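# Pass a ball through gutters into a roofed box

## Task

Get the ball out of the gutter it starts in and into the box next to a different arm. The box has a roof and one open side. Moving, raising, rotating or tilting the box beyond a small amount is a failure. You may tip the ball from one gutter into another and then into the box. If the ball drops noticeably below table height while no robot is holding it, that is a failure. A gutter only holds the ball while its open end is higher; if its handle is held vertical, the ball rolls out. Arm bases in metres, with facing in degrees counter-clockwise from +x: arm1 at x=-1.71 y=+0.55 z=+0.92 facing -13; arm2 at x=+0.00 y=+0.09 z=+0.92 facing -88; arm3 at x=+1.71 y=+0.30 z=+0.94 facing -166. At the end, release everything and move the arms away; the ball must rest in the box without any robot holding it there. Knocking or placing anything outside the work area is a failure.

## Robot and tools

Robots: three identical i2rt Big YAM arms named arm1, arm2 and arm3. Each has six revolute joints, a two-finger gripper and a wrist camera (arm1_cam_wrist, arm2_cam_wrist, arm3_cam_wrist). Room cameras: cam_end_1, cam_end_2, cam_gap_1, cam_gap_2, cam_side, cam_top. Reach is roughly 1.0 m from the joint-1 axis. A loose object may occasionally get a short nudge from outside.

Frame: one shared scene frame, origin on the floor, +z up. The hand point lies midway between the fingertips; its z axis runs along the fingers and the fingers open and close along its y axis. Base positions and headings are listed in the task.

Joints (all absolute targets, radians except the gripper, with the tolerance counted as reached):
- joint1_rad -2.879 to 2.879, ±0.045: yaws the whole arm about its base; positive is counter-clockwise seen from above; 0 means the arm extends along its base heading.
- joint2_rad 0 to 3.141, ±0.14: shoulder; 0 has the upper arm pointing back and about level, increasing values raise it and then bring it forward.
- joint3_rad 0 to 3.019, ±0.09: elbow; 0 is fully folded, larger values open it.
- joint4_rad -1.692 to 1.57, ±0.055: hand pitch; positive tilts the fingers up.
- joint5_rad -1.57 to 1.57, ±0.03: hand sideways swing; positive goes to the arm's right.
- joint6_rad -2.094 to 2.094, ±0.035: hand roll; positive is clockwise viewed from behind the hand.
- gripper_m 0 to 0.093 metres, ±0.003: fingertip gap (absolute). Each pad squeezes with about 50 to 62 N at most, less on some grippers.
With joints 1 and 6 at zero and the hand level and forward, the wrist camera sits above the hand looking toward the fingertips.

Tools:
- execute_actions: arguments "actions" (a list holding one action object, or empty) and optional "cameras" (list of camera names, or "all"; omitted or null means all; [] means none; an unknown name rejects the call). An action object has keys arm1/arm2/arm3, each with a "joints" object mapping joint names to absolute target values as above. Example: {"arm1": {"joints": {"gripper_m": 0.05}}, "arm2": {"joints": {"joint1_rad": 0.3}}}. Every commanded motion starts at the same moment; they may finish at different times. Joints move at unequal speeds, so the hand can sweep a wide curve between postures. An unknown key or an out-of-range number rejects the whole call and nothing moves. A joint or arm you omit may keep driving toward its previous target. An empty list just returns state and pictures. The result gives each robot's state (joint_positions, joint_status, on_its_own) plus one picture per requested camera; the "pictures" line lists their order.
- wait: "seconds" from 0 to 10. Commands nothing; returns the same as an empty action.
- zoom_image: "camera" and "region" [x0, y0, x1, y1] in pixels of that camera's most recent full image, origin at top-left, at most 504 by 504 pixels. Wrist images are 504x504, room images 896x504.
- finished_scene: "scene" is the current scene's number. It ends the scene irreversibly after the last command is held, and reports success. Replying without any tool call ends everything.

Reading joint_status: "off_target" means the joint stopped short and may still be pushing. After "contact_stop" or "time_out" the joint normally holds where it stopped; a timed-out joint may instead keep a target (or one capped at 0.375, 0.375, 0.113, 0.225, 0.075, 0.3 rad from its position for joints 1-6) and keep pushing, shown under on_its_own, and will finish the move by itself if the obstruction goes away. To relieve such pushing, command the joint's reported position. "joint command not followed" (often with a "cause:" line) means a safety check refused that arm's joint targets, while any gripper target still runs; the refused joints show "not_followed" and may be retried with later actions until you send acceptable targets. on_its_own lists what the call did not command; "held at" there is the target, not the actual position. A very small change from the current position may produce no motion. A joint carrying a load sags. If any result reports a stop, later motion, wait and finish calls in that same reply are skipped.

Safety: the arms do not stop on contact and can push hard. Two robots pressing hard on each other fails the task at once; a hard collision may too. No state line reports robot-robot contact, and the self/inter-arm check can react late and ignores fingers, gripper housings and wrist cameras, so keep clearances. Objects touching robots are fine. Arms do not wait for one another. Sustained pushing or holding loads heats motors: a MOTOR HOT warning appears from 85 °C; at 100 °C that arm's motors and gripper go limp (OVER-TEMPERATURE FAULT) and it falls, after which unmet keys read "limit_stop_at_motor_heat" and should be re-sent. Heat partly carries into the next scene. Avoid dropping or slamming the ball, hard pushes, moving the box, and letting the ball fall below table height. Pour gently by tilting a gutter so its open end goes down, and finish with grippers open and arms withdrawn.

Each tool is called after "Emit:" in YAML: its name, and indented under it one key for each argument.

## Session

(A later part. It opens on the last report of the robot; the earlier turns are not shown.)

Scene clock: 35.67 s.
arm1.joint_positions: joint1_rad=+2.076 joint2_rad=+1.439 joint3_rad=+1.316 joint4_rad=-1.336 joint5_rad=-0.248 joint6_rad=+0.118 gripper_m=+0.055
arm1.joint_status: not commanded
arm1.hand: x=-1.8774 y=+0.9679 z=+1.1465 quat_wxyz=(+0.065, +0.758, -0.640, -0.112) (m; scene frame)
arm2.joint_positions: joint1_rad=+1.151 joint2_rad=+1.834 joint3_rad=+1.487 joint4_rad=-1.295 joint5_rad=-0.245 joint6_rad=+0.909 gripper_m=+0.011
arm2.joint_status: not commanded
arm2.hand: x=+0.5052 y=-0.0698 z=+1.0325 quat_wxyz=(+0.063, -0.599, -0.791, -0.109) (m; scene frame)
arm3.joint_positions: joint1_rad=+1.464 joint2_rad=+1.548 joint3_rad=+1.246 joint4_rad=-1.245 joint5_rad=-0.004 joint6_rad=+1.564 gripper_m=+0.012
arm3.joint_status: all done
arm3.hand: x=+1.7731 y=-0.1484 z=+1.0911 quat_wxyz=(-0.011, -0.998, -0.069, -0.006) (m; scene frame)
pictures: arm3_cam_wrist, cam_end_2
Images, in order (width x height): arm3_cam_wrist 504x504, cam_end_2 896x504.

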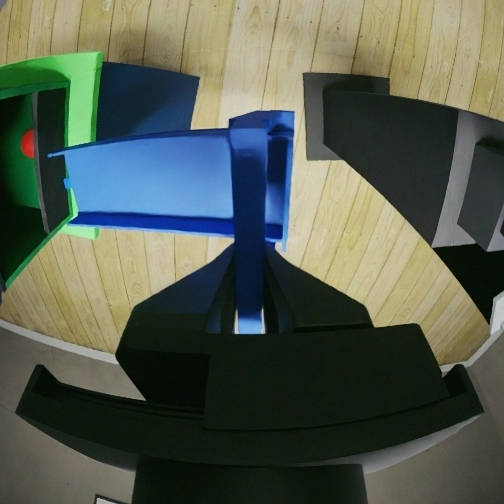

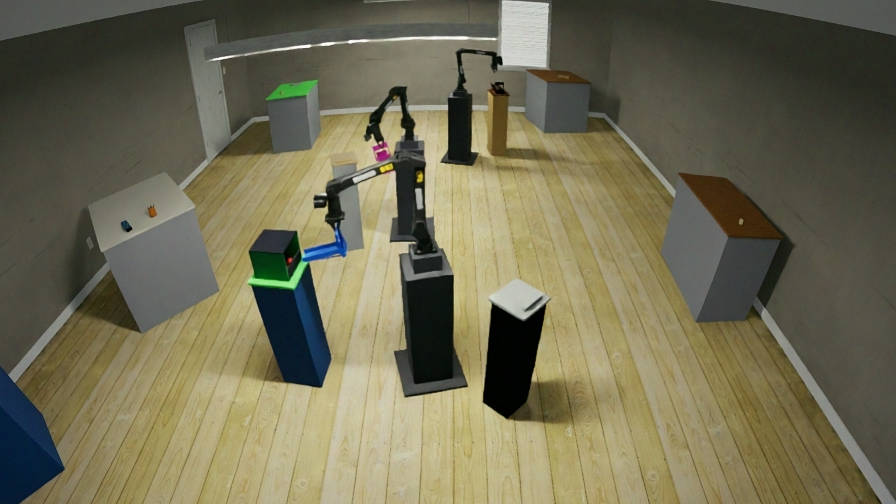

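Emit:
execute_actions:
  actions:
    - {"arm2":{"joints":{"joint1_rad":0.19,"joint2_rad":1.79,"joint3_rad":1.55,"joint4_rad":-1.3,"joint6_rad":-0.093}},"arm3":{"joints":{"joint1_rad":-2.25,"joint2_rad":1.47,"joint3_rad":1.02,"joint4_rad":-0.875,"joint5_rad":0.092,"joint6_rad":1.945}}}
  cameras: ["arm2_cam_wrist","arm3_cam_wrist","cam_end_2"]

Scene clock: 38.70 s.
arm1.joint_positions: joint1_rad=+2.076 joint2_rad=+1.439 joint3_rad=+1.316 joint4_rad=-1.336 joint5_rad=-0.248 joint6_rad=+0.118 gripper_m=+0.055
arm1.joint_status: not commanded
arm1.hand: x=-1.8774 y=+0.9679 z=+1.1465 quat_wxyz=(+0.065, +0.758, -0.640, -0.112) (m; scene frame)
arm2.joint_positions: joint1_rad=+0.182 joint2_rad=+1.825 joint3_rad=+1.497 joint4_rad=-1.295 joint5_rad=-0.242 joint6_rad=-0.085 gripper_m=+0.011
arm2.joint_status: all done
arm2.hand: x=+0.1571 y=-0.4227 z=+1.0391 quat_wxyz=(-0.063, -0.588, -0.799, -0.109) (m; scene frame)
arm3.joint_positions: joint1_rad=-2.255 joint2_rad=+1.482 joint3_rad=+1.025 joint4_rad=-0.878 joint5_rad=+0.090 joint6_rad=+1.939 gripper_m=+0.012
arm3.joint_status: all done
arm3.hand: x=+1.9252 y=+0.7039 z=+1.0495 quat_wxyz=(+0.052, +0.397, +0.908, +0.118) (m; scene frame)
pictures: arm2_cam_wrist, arm3_cam_wrist, cam_end_2
Images, in order (width x height): arm2_cam_wrist 504x504, arm3_cam_wrist 504x504, cam_end_2 896x504.

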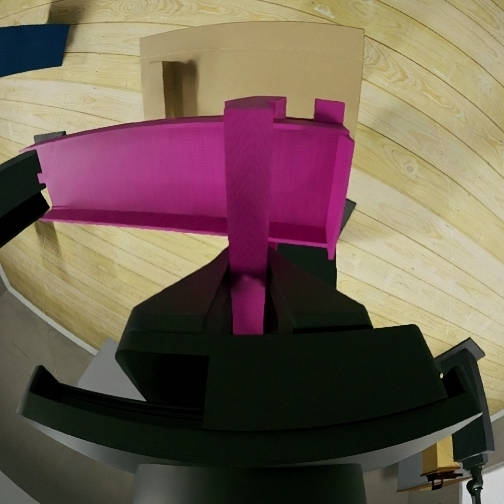

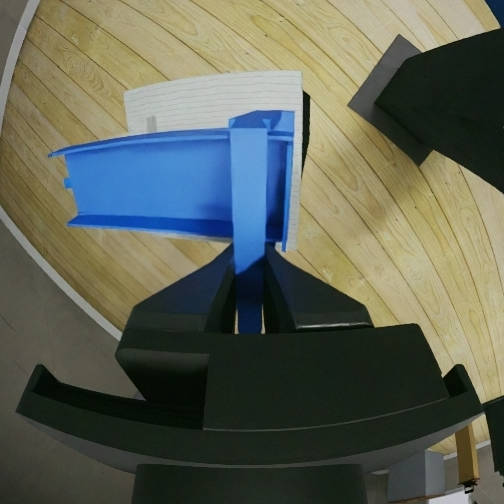

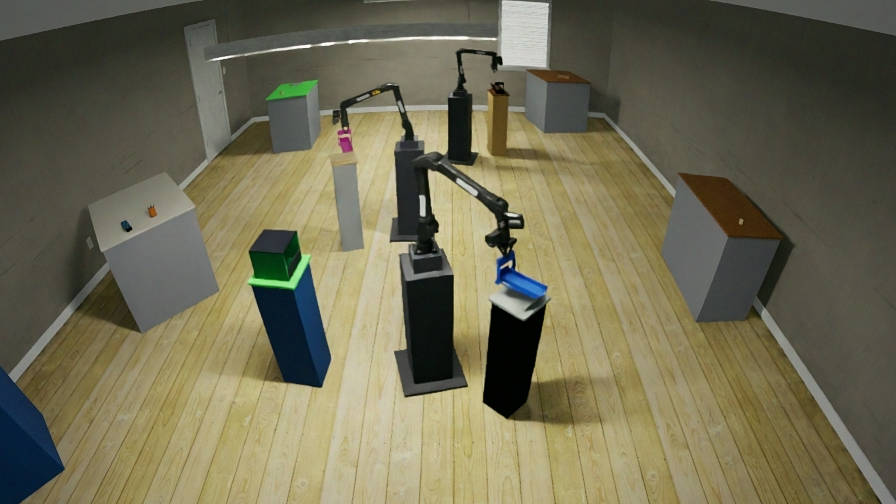

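Emit:
execute_actions:
  actions:
    - {"arm2":{"joints":{"joint2_rad":1.955,"joint4_rad":-1.135,"joint5_rad":-0.255}},"arm3":{"joints":{"joint2_rad":1.625,"joint4_rad":-0.71}}}
  cameras: ["arm2_cam_wrist","arm3_cam_wrist"]

Scene clock: 39.80 s.
arm1.joint_positions: joint1_rad=+2.076 joint2_rad=+1.439 joint3_rad=+1.316 joint4_rad=-1.336 joint5_rad=-0.248 joint6_rad=+0.118 gripper_m=+0.055
arm1.joint_status: not commanded
arm1.hand: x=-1.8774 y=+0.9679 z=+1.1465 quat_wxyz=(+0.065, +0.758, -0.640, -0.112) (m; scene frame)
arm2.joint_positions: joint1_rad=+0.183 joint2_rad=+1.975 joint3_rad=+1.502 joint4_rad=-1.144 joint5_rad=-0.251 joint6_rad=-0.087 gripper_m=+0.011
arm2.joint_status: all done
arm2.hand: x=+0.1659 y=-0.4521 z=+0.9608 quat_wxyz=(-0.068, -0.586, -0.800, -0.110) (m; scene frame)
arm3.joint_positions: joint1_rad=-2.254 joint2_rad=+1.635 joint3_rad=+1.023 joint4_rad=-0.723 joint5_rad=+0.090 joint6_rad=+1.940 gripper_m=+0.012
arm3.joint_status: all done
arm3.hand: x=+1.9374 y=+0.7295 z=+0.9891 quat_wxyz=(+0.052, +0.397, +0.908, +0.118) (m; scene frame)
pictures: arm2_cam_wrist, arm3_cam_wrist
Images, in order (width x height): arm2_cam_wrist 504x504, arm3_cam_wrist 504x504.

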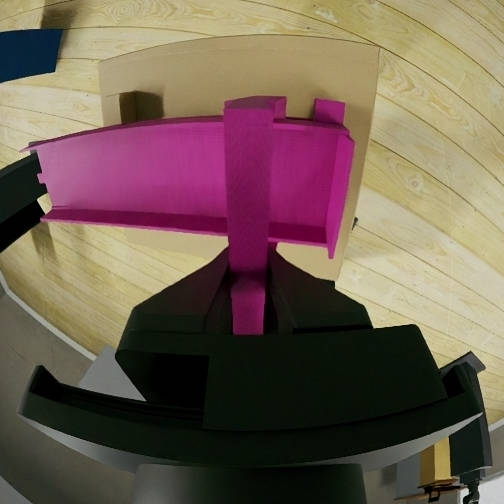

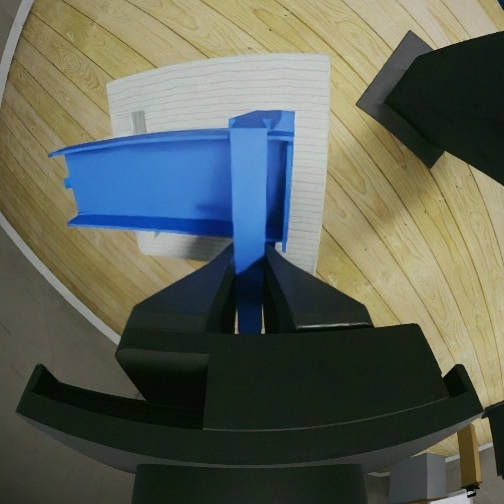

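Emit:
execute_actions:
  actions:
    - {"arm2":{"joints":{"gripper_m":0.055}},"arm3":{"joints":{"gripper_m":0.055}}}
  cameras: []

Emit:
execute_actions:
  actions:
    - {"arm2":{"joints":{"joint2_rad":1.66,"joint4_rad":-1.38}},"arm3":{"joints":{"joint2_rad":1.3,"joint4_rad":-0.95}}}
  cameras: ["arm2_cam_wrist","arm3_cam_wrist","cam_end_2","cam_top"]

Scene clock: 40.53 s.
arm1.joint_positions: joint1_rad=+2.076 joint2_rad=+1.439 joint3_rad=+1.316 joint4_rad=-1.336 joint5_rad=-0.248 joint6_rad=+0.118 gripper_m=+0.055
arm1.joint_status: not commanded
arm1.hand: x=-1.8774 y=+0.9679 z=+1.1465 quat_wxyz=(+0.065, +0.758, -0.640, -0.112) (m; scene frame)
arm2.joint_positions: joint1_rad=+0.183 joint2_rad=+1.974 joint3_rad=+1.502 joint4_rad=-1.144 joint5_rad=-0.252 joint6_rad=-0.087 gripper_m=+0.055
arm2.joint_status: all done
arm2.hand: x=+0.1661 y=-0.4521 z=+0.9614 quat_wxyz=(-0.069, -0.586, -0.800, -0.110) (m; scene frame)
arm3.joint_positions: joint1_rad=-2.254 joint2_rad=+1.635 joint3_rad=+1.023 joint4_rad=-0.720 joint5_rad=+0.090 joint6_rad=+1.940 gripper_m=+0.055
arm3.joint_status: all done
arm3.hand: x=+1.9376 y=+0.7299 z=+0.9892 quat_wxyz=(+0.052, +0.398, +0.908, +0.119) (m; scene frame)
pictures: none
No camera images: the call's "cameras" was empty. Leave "cameras" out to get every camera's image.

Scene clock: 41.87 s.
arm1.joint_positions: joint1_rad=+2.076 joint2_rad=+1.439 joint3_rad=+1.316 joint4_rad=-1.336 joint5_rad=-0.248 joint6_rad=+0.118 gripper_m=+0.055
arm1.joint_status: not commanded
arm1.hand: x=-1.8774 y=+0.9679 z=+1.1465 quat_wxyz=(+0.065, +0.758, -0.640, -0.112) (m; scene frame)
arm2.joint_positions: joint1_rad=+0.183 joint2_rad=+1.646 joint3_rad=+1.522 joint4_rad=-1.373 joint5_rad=-0.252 joint6_rad=-0.087 gripper_m=+0.055
arm2.joint_status: all done
arm2.hand: x=+0.1544 y=-0.4053 z=+1.1386 quat_wxyz=(-0.114, -0.580, -0.804, -0.071) (m; scene frame)
arm3.joint_positions: joint1_rad=-2.254 joint2_rad=+1.288 joint3_rad=+1.023 joint4_rad=-0.942 joint5_rad=+0.090 joint6_rad=+1.940 gripper_m=+0.055
arm3.joint_status: all done
arm3.hand: x=+1.9163 y=+0.6870 z=+1.1266 quat_wxyz=(+0.054, +0.396, +0.898, +0.181) (m; scene frame)
pictures: arm2_cam_wrist, arm3_cam_wrist, cam_end_2, cam_top
Images, in order (width x height): arm2_cam_wrist 504x504, arm3_cam_wrist 504x504, cam_end_2 896x504, cam_top 896x504.

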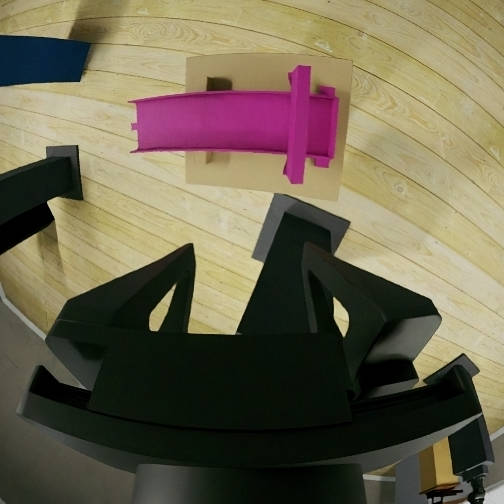

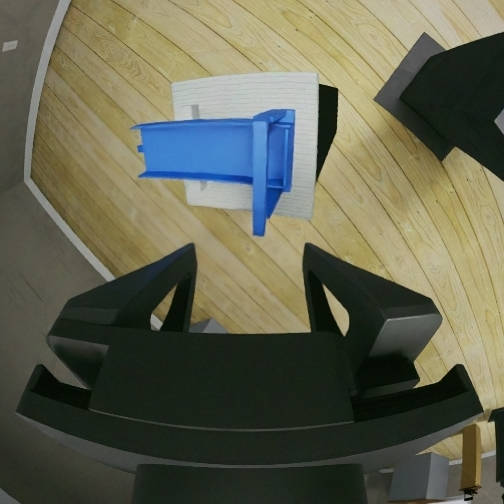

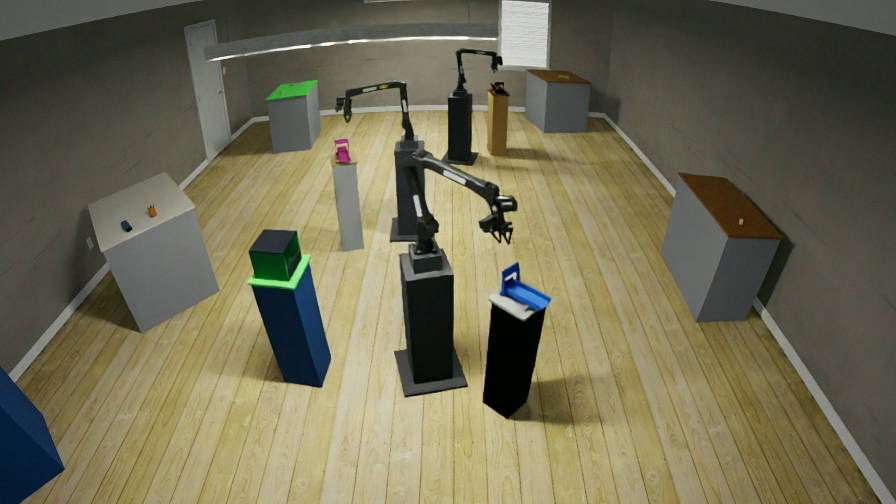

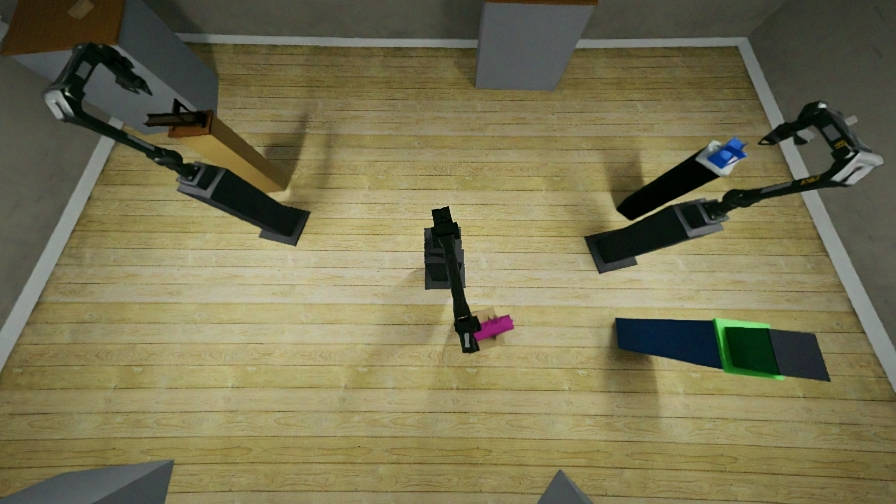

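Emit:
finished_scene:
  scene: 2

The scene is finished: the task was done.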